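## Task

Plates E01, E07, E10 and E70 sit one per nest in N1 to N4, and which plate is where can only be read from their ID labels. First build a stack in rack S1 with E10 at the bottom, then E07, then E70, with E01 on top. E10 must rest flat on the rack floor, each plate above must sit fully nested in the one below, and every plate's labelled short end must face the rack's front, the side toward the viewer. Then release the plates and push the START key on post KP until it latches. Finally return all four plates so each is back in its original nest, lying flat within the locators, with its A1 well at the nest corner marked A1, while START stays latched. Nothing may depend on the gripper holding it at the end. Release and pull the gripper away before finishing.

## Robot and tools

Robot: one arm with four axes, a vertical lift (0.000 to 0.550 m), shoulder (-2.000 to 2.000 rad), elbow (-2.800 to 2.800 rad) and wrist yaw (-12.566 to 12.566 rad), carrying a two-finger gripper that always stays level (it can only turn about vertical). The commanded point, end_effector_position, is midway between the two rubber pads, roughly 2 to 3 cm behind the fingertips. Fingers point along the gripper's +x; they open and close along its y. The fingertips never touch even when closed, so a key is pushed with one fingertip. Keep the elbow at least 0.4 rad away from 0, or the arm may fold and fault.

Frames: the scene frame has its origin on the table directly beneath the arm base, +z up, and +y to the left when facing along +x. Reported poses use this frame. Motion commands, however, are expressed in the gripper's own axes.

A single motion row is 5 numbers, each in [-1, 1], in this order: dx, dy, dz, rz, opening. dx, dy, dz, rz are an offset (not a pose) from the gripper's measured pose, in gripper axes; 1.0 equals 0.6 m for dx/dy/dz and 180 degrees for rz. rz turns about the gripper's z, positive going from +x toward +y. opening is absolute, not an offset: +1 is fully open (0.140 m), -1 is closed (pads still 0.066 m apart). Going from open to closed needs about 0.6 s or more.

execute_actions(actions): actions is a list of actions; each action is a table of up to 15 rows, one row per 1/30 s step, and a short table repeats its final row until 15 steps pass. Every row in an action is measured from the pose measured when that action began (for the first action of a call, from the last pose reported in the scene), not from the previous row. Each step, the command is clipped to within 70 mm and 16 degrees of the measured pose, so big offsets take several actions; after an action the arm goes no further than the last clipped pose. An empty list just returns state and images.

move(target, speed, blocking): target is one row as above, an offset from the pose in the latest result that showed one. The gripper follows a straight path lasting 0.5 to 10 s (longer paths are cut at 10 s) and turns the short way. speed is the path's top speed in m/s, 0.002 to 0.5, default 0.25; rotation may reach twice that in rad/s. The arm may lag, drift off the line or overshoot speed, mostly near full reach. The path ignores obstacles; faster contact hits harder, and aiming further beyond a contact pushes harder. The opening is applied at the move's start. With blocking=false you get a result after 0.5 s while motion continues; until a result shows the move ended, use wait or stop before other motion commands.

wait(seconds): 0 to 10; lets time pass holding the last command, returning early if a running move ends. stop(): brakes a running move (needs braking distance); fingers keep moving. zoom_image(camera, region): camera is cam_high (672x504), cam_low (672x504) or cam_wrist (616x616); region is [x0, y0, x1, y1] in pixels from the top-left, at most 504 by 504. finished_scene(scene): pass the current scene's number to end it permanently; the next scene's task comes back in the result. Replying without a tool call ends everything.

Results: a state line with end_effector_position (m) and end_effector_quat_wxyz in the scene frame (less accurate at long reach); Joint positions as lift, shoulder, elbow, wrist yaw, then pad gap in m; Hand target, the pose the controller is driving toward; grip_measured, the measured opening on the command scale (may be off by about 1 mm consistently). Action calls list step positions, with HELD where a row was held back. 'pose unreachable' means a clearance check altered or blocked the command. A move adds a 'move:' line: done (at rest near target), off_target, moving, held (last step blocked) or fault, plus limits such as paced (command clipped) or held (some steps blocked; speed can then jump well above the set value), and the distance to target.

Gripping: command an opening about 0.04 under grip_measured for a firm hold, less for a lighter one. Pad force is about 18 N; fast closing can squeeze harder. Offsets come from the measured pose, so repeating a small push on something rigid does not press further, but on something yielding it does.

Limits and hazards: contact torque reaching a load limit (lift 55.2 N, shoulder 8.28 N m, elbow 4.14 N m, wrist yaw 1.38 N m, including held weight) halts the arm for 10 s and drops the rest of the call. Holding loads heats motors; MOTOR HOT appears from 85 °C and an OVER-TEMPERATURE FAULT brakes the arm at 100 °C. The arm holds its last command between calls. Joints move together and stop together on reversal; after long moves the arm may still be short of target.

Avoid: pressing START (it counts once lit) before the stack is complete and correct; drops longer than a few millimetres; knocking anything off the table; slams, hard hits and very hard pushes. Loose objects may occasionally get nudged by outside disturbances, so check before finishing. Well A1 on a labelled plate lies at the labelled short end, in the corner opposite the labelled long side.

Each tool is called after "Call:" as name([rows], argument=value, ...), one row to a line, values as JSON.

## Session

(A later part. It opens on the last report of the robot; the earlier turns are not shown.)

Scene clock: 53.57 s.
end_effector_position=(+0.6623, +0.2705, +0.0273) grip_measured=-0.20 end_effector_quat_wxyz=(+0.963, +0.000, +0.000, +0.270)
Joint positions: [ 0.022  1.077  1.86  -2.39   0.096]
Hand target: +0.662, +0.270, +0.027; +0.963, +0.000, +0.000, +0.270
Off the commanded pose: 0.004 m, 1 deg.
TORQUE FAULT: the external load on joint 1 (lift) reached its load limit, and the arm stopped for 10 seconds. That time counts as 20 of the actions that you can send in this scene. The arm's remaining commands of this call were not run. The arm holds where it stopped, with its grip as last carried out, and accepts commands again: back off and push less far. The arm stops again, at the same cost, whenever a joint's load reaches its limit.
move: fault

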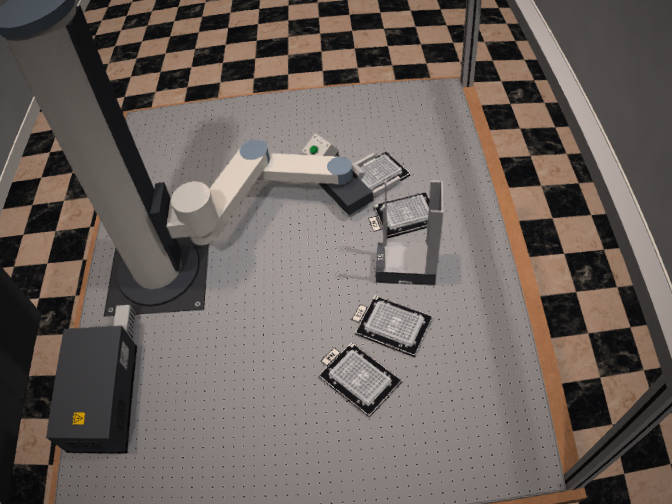

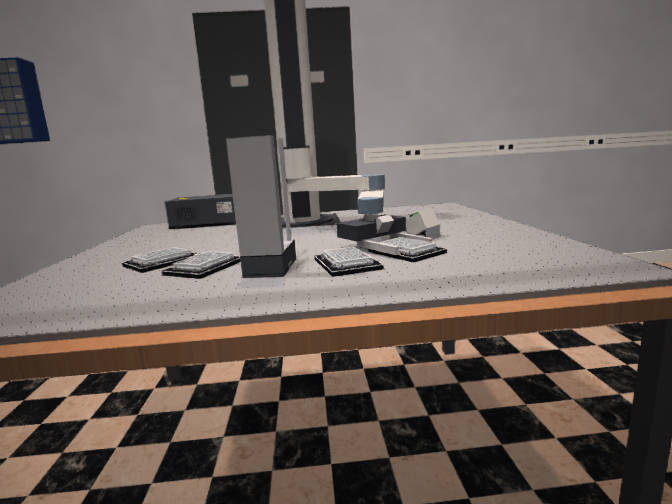

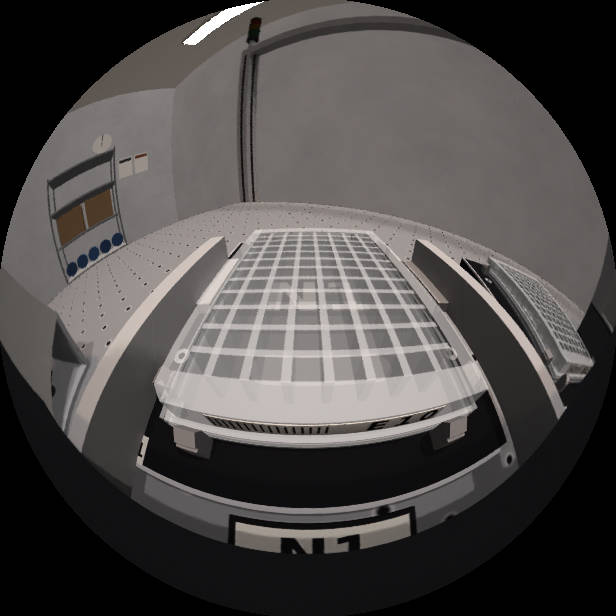

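Call:
move(target=[0,0,-0.007,0,-0.52], speed=0.01)

Call:
move(target=[0,0,0,0,0.1])

Call:
move(target=[-0.25,0,0,0,0.1])

Call:
move(target=[0.07,-0.5,-0.04,-0.18,0.1])

Scene clock: 113.30 s.
end_effector_position=(+0.7159, -0.0792, +0.0741) grip_measured=-0.47 end_effector_quat_wxyz=(+0.997, +0.000, +0.000, -0.071)
Joint positions: [ 0.069  0.467  1.791 -2.4    0.086]
Hand target: +0.716, -0.079, +0.074; +0.998, +0.000, +0.000, -0.071
Off the commanded pose: 0.000 m, 0 deg.
move: done

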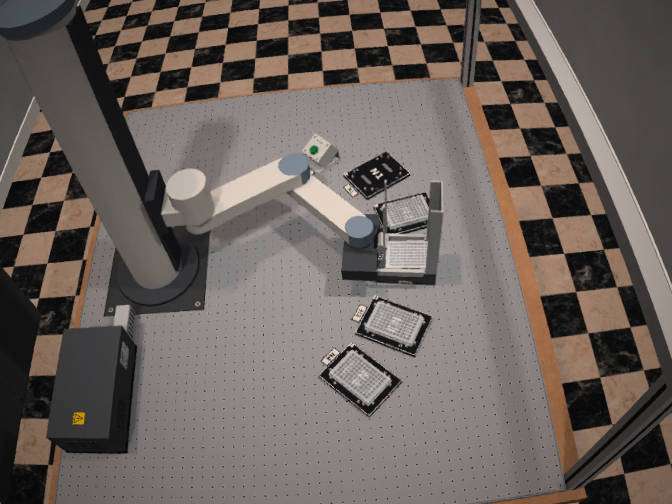

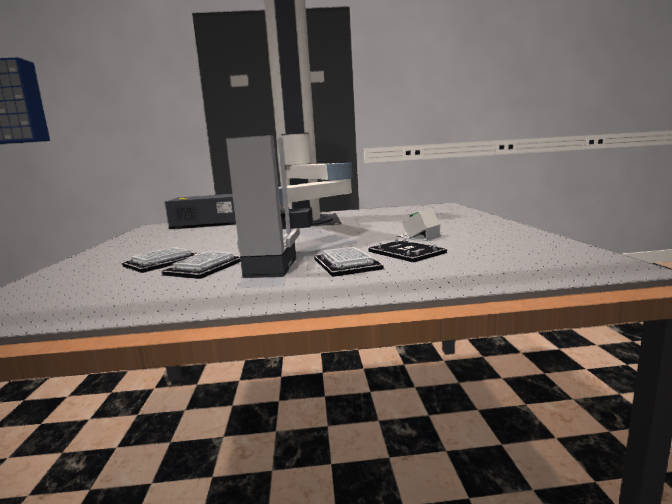

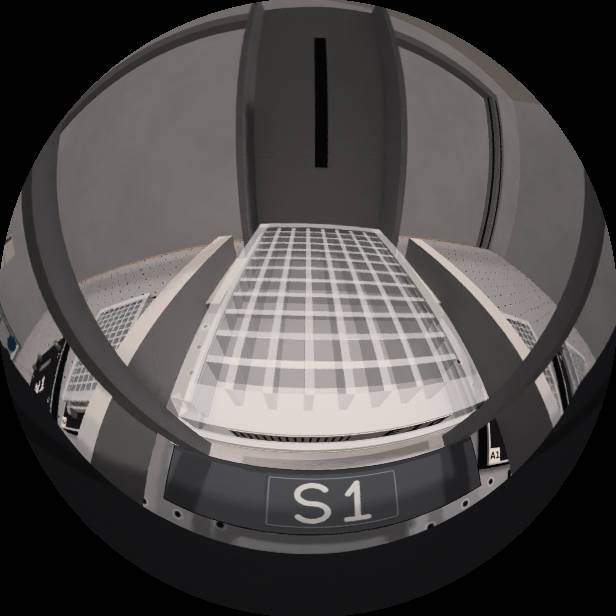

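Scene clock: 113.80 s.
end_effector_position=(+0.7159, -0.0791, +0.0741) grip_measured=+0.10 end_effector_quat_wxyz=(+0.997, +0.000, +0.000, -0.071)
Joint positions: [ 0.069  0.467  1.791 -2.4    0.107]
Hand target: +0.716, -0.079, +0.074; +0.997, +0.000, +0.000, -0.071
Off the commanded pose: 0.000 m, 0 deg.
move: done

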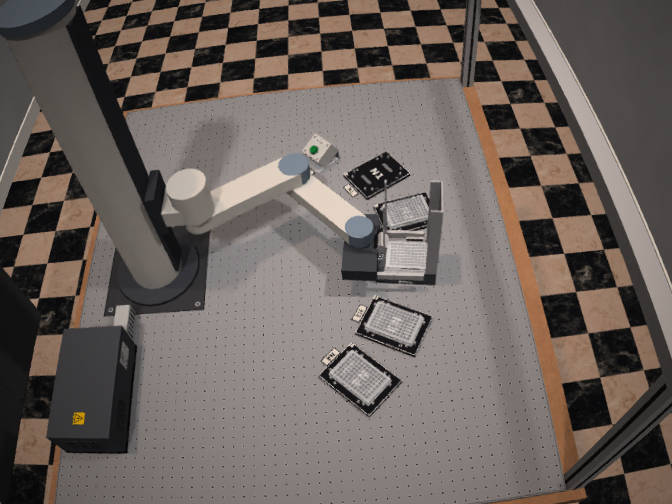

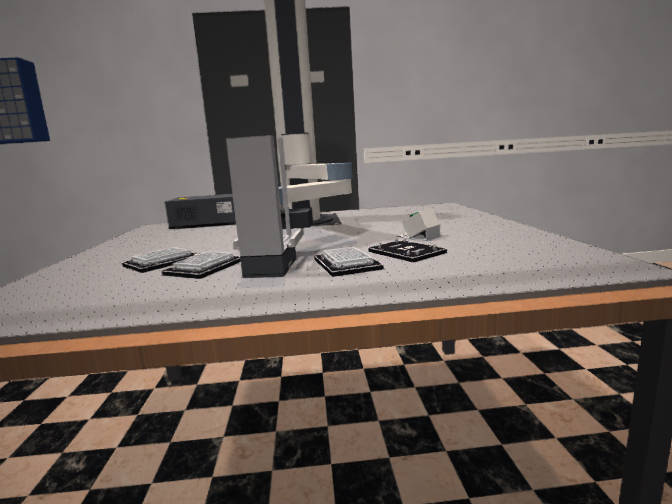

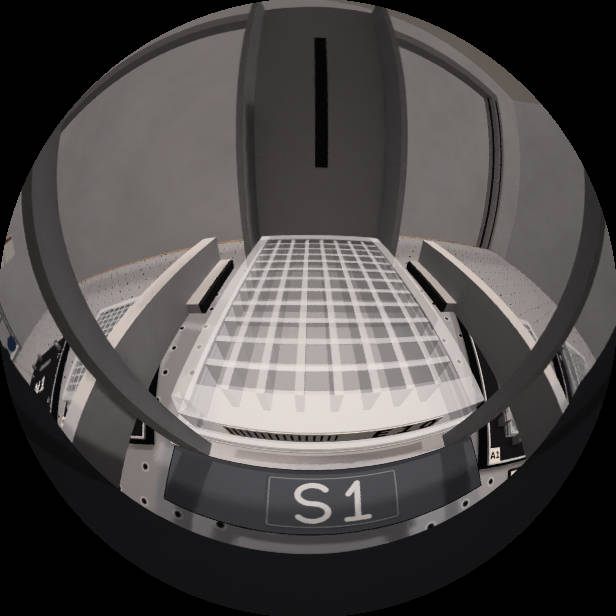

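Scene clock: 114.80 s.
end_effector_position=(+0.5674, -0.0578, +0.0741) grip_measured=+0.10 end_effector_quat_wxyz=(+0.997, +0.000, +0.000, -0.071)
Joint positions: [ 0.069  0.775  1.022 -1.939  0.107]
Hand target: +0.567, -0.058, +0.074; +0.997, +0.000, +0.000, -0.071
Off the commanded pose: 0.000 m, 0 deg.
move: done

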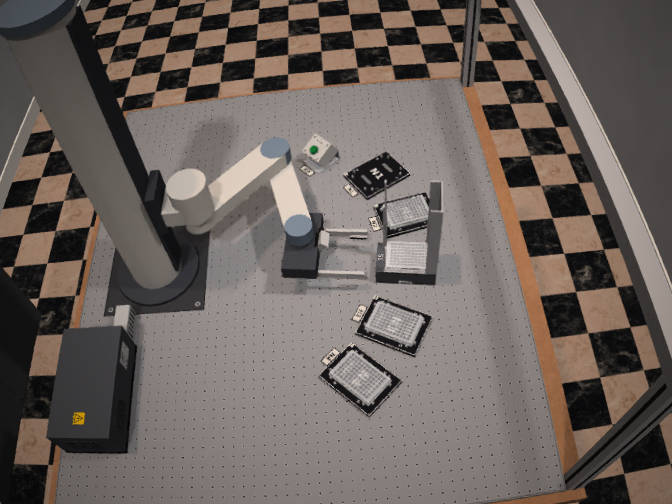

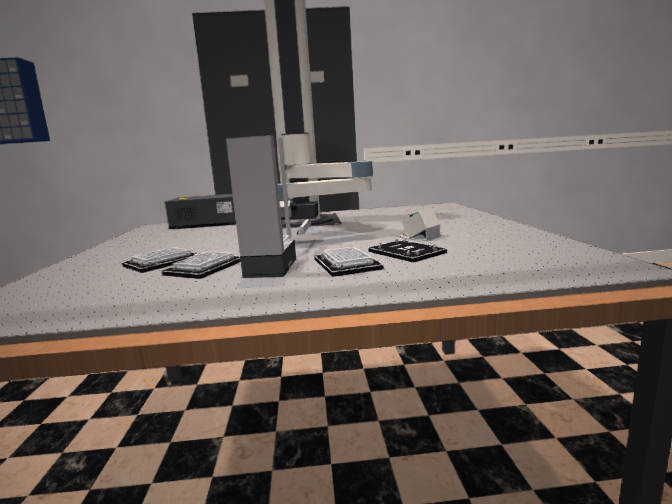

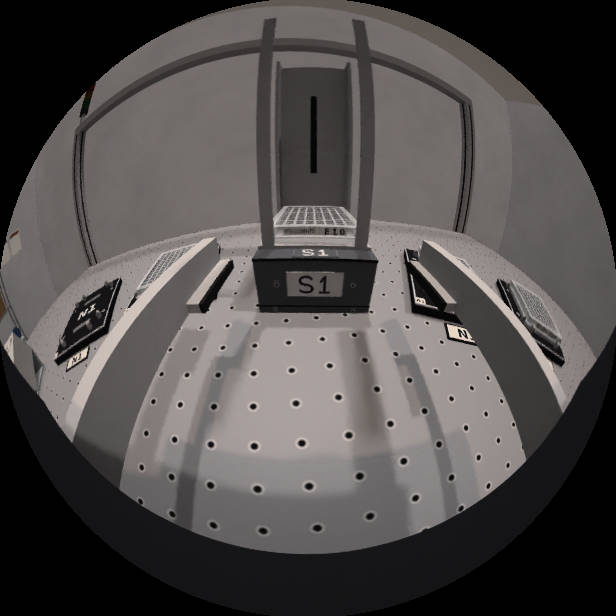

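Scene clock: 116.47 s.
end_effector_position=(+0.5663, -0.3608, +0.0501) grip_measured=+0.10 end_effector_quat_wxyz=(+0.938, +0.000, +0.000, -0.346)
Joint positions: [ 0.045 -0.107  1.705 -2.305  0.107]
Hand target: +0.566, -0.361, +0.050; +0.938, +0.000, +0.000, -0.346
Off the commanded pose: 0.000 m, 0 deg.
move: done

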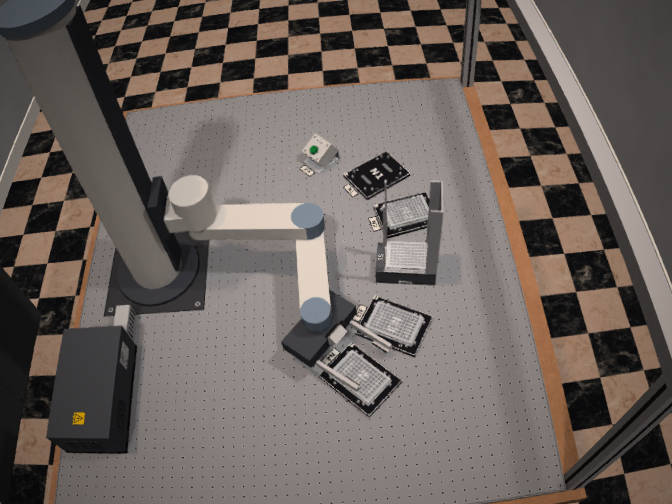

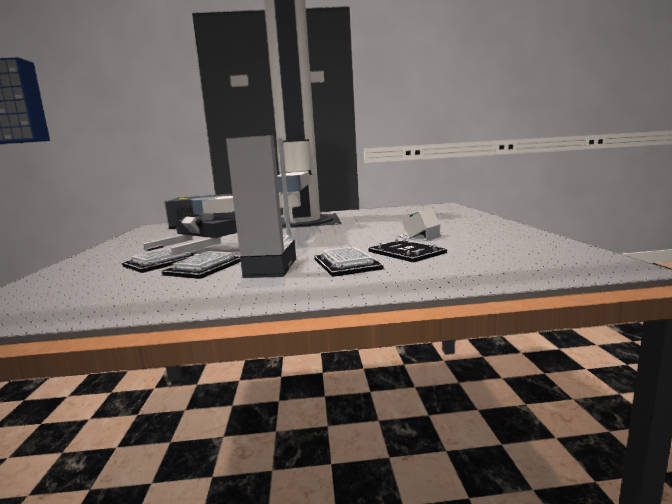

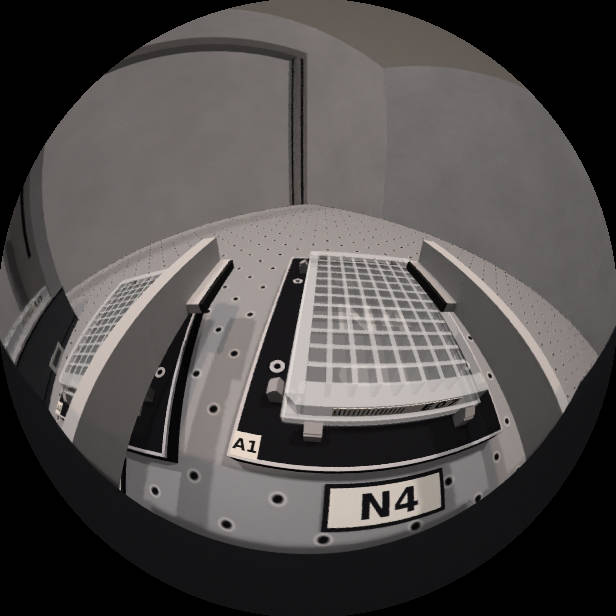

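Call:
move(target=[0.025,-0.052,0,-0.028,0.1], speed=0.1)

Call:
move(target=[0,0,-0.032,0,0.1], speed=0.03)

Scene clock: 121.27 s.
end_effector_position=(+0.5573, -0.3944, +0.0501) grip_measured=+0.10 end_effector_quat_wxyz=(+0.922, +0.000, +0.000, -0.387)
Joint positions: [ 0.045 -0.196  1.807 -2.407  0.107]
Hand target: +0.557, -0.394, +0.050; +0.922, +0.000, +0.000, -0.387
Off the commanded pose: 0.000 m, 0 deg.
move: done

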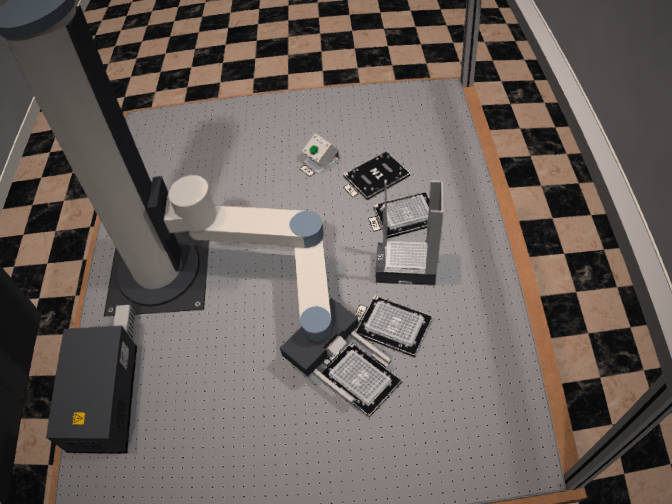

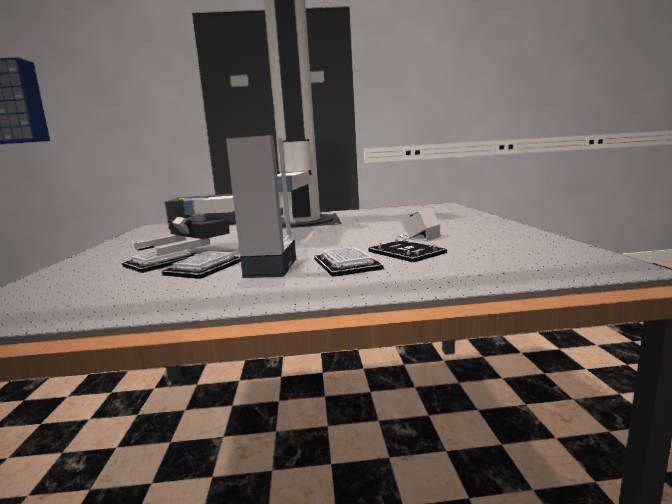

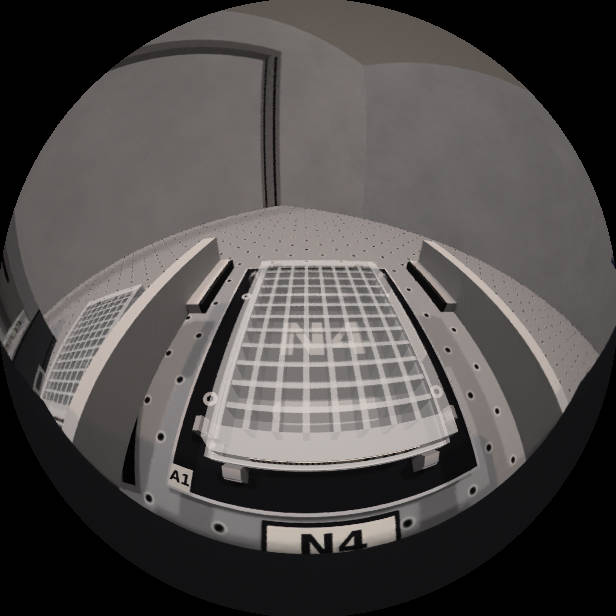

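Scene clock: 122.13 s.
end_effector_position=(+0.5573, -0.3944, +0.0309) grip_measured=+0.10 end_effector_quat_wxyz=(+0.922, +0.000, +0.000, -0.387)
Joint positions: [ 0.026 -0.196  1.807 -2.407  0.107]
Hand target: +0.557, -0.394, +0.031; +0.922, +0.000, +0.000, -0.387
Off the commanded pose: 0.000 m, 0 deg.
move: done

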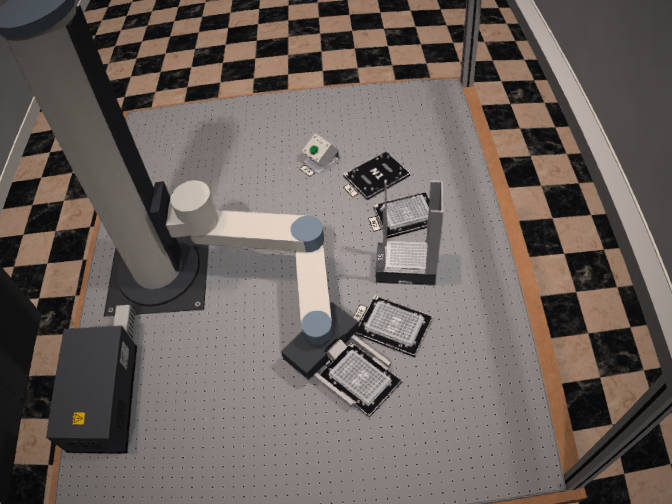

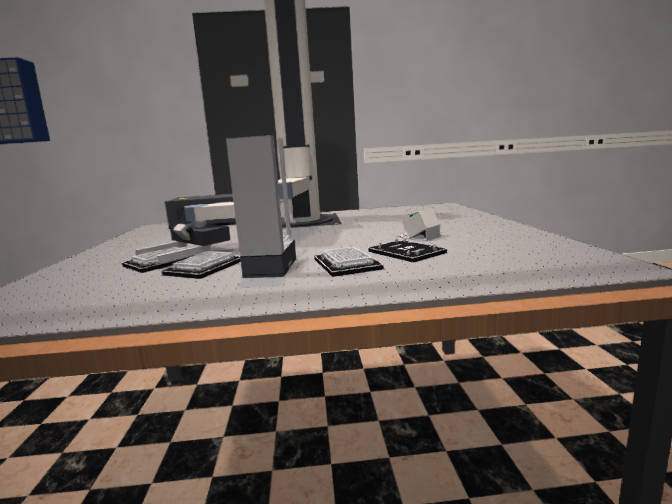

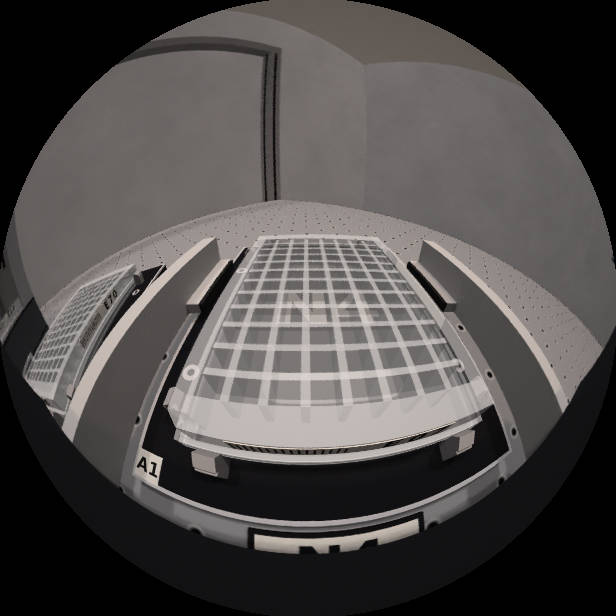

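Call:
move(target=[-0.005,0,-0.003,0.011,-0.3], speed=0.03)

Call:
move(target=[0,0,0,0,-0.52])

Call:
move(target=[0,0,0.52,0,-0.52])

Scene clock: 128.33 s.
end_effector_position=(+0.5552, -0.3922, +0.0291) grip_measured=-0.30 end_effector_quat_wxyz=(+0.928, +0.000, +0.000, -0.371)
Joint positions: [ 0.024 -0.2    1.789 -2.351  0.092]
Hand target: +0.555, -0.392, +0.029; +0.928, +0.000, +0.000, -0.371
Off the commanded pose: 0.000 m, 0 deg.
move: done

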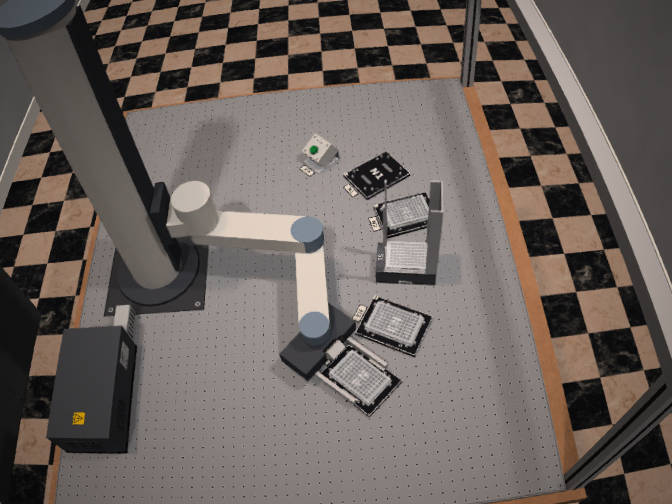

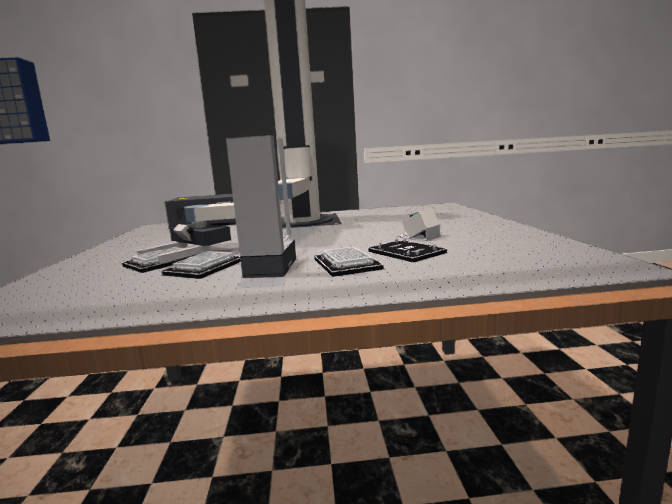

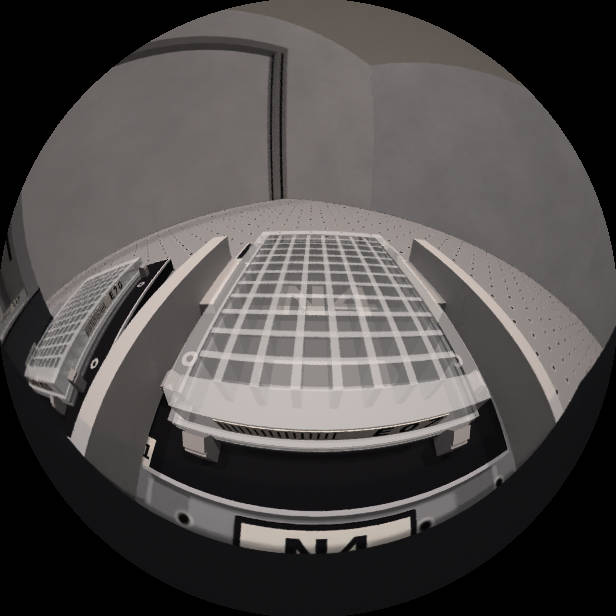

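Scene clock: 128.83 s.
end_effector_position=(+0.5557, -0.3919, +0.0291) grip_measured=-0.46 end_effector_quat_wxyz=(+0.929, +0.000, +0.000, -0.371)
Joint positions: [ 0.024 -0.2    1.79  -2.35   0.086]
Hand target: +0.555, -0.392, +0.029; +0.928, +0.000, +0.000, -0.371
Off the commanded pose: 0.001 m, 0 deg.
move: done

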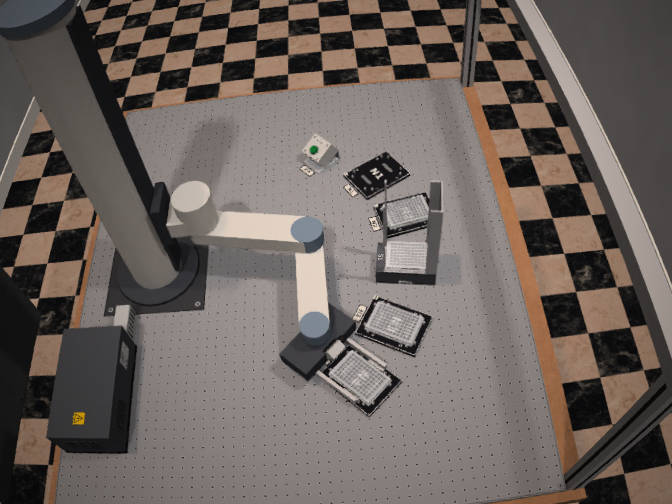

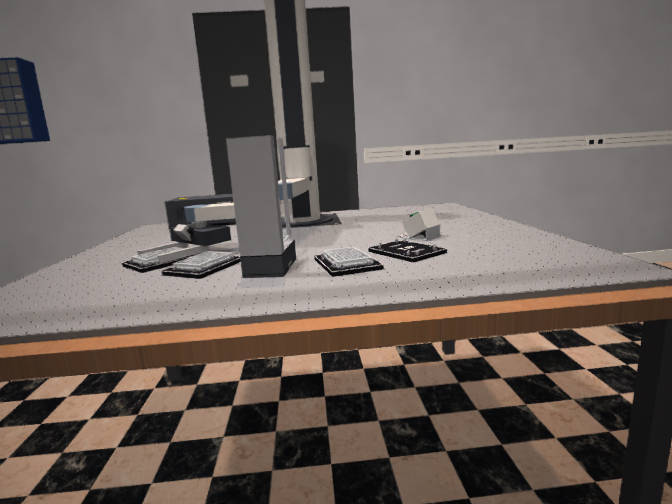

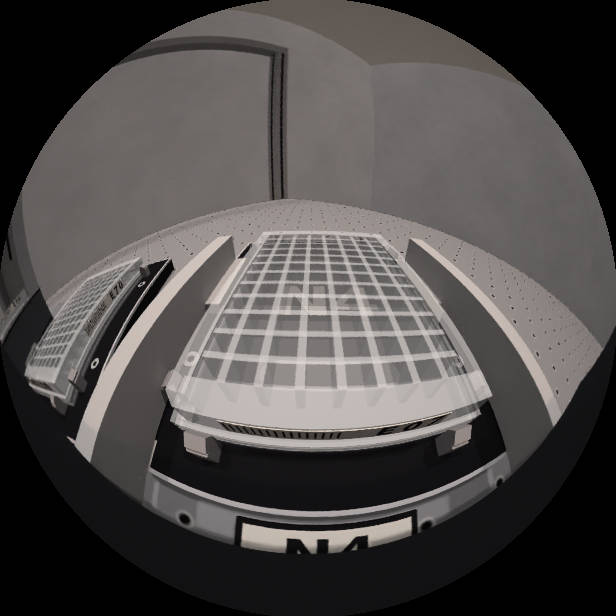

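Scene clock: 130.50 s.
end_effector_position=(+0.5557, -0.3919, +0.3411) grip_measured=-0.46 end_effector_quat_wxyz=(+0.929, +0.000, +0.000, -0.371)
Joint positions: [ 0.336 -0.2    1.79  -2.349  0.086]
Hand target: +0.556, -0.392, +0.341; +0.929, +0.000, +0.000, -0.371
Off the commanded pose: 0.000 m, 0 deg.
move: done

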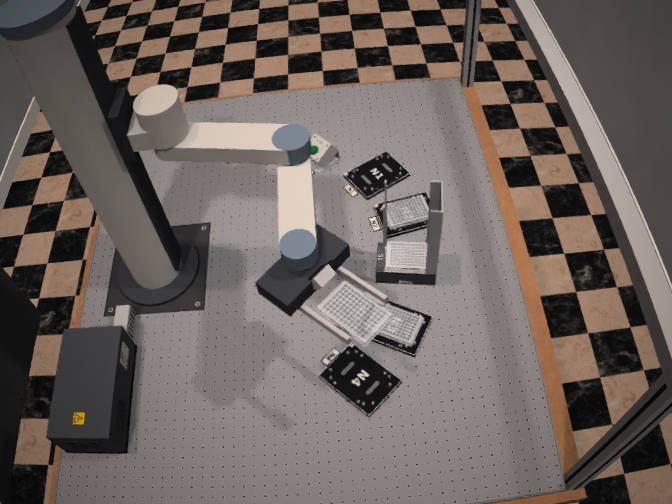

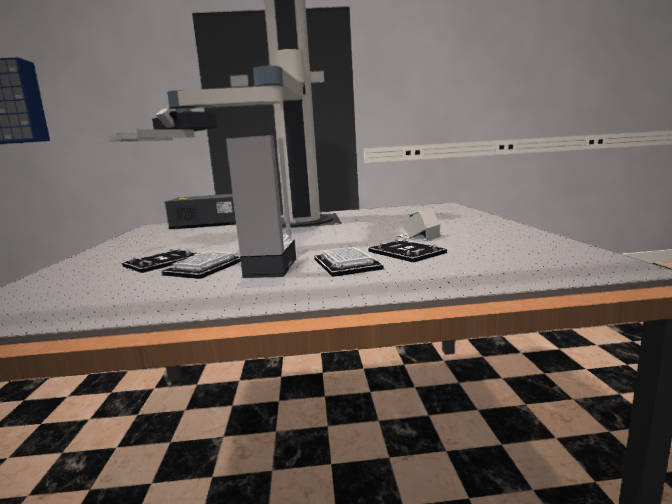

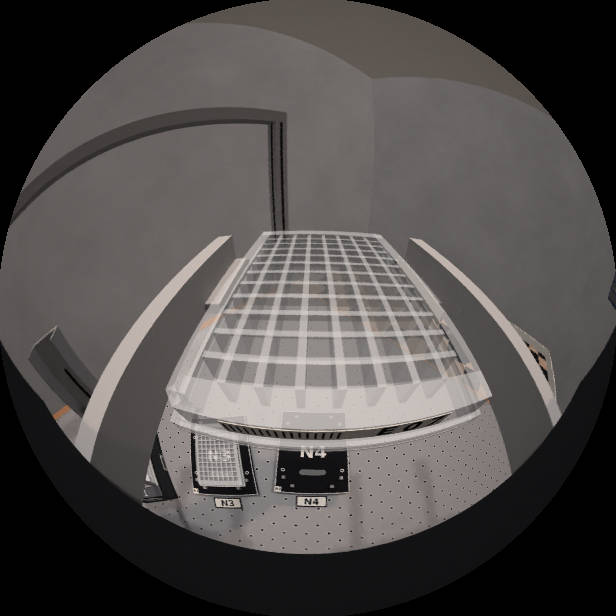

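Call:
move(target=[-0.1648,0.5624,-0.015,0.2,-0.52])

Call:
move(target=[0,0,-0.028,0,-0.52], speed=0.02)

Scene clock: 137.73 s.
end_effector_position=(+0.7164, -0.0788, +0.3321) grip_measured=-0.46 end_effector_quat_wxyz=(+0.998, +0.000, +0.000, -0.065)
Joint positions: [ 0.327  0.463  1.794 -2.387  0.086]
Hand target: +0.716, -0.079, +0.332; +0.998, +0.000, +0.000, -0.065
Off the commanded pose: 0.000 m, 0 deg.
move: done

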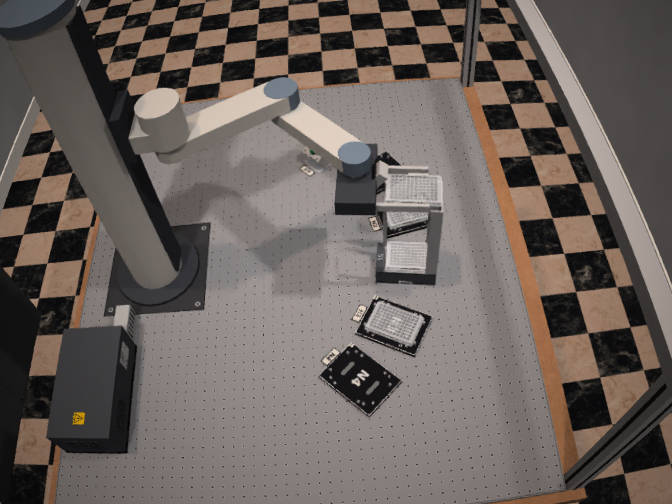

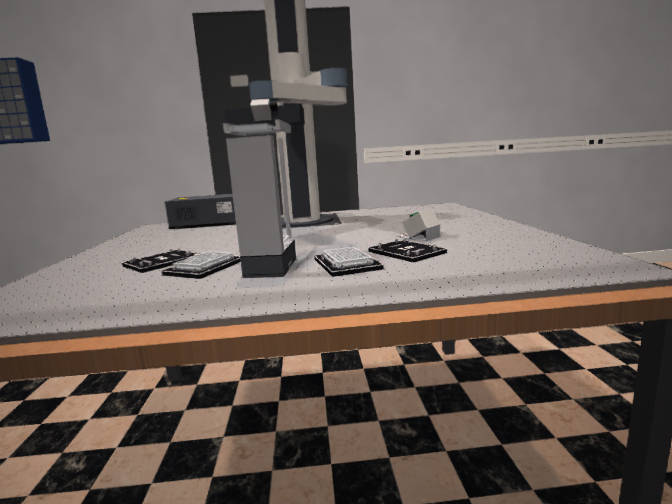

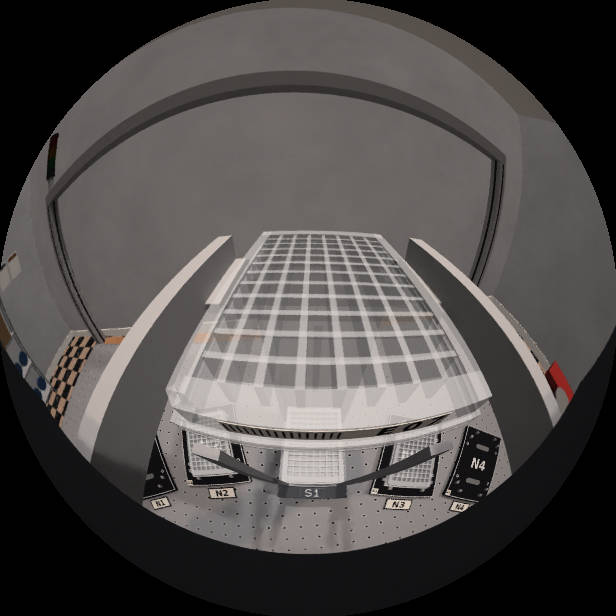

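Scene clock: 138.80 s.
end_effector_position=(+0.7164, -0.0787, +0.3153) grip_measured=-0.46 end_effector_quat_wxyz=(+0.998, +0.000, +0.000, -0.065)
Joint positions: [ 0.31   0.463  1.794 -2.387  0.086]
Hand target: +0.716, -0.079, +0.315; +0.998, +0.000, +0.000, -0.065
Off the commanded pose: 0.000 m, 0 deg.
move: done

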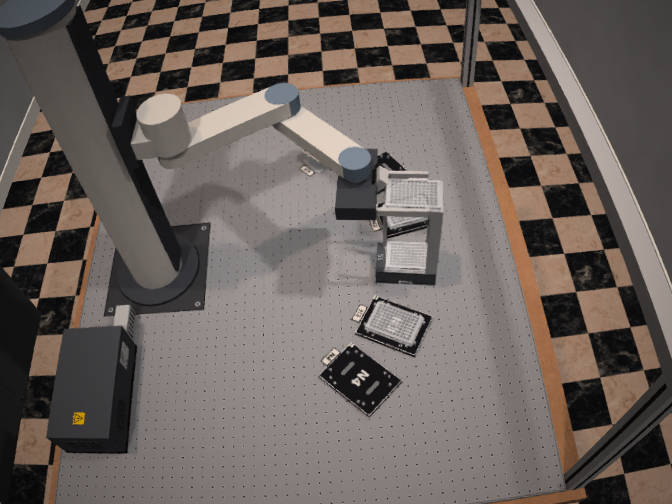

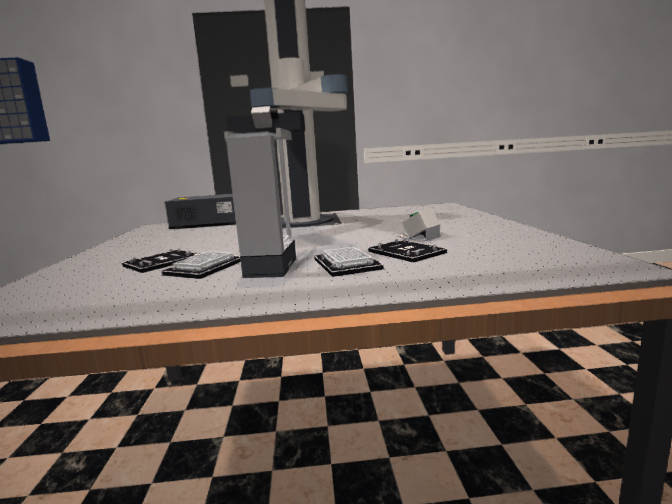

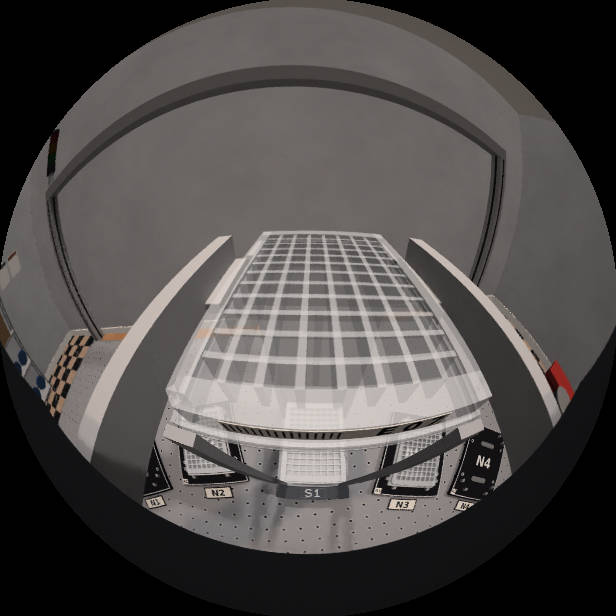

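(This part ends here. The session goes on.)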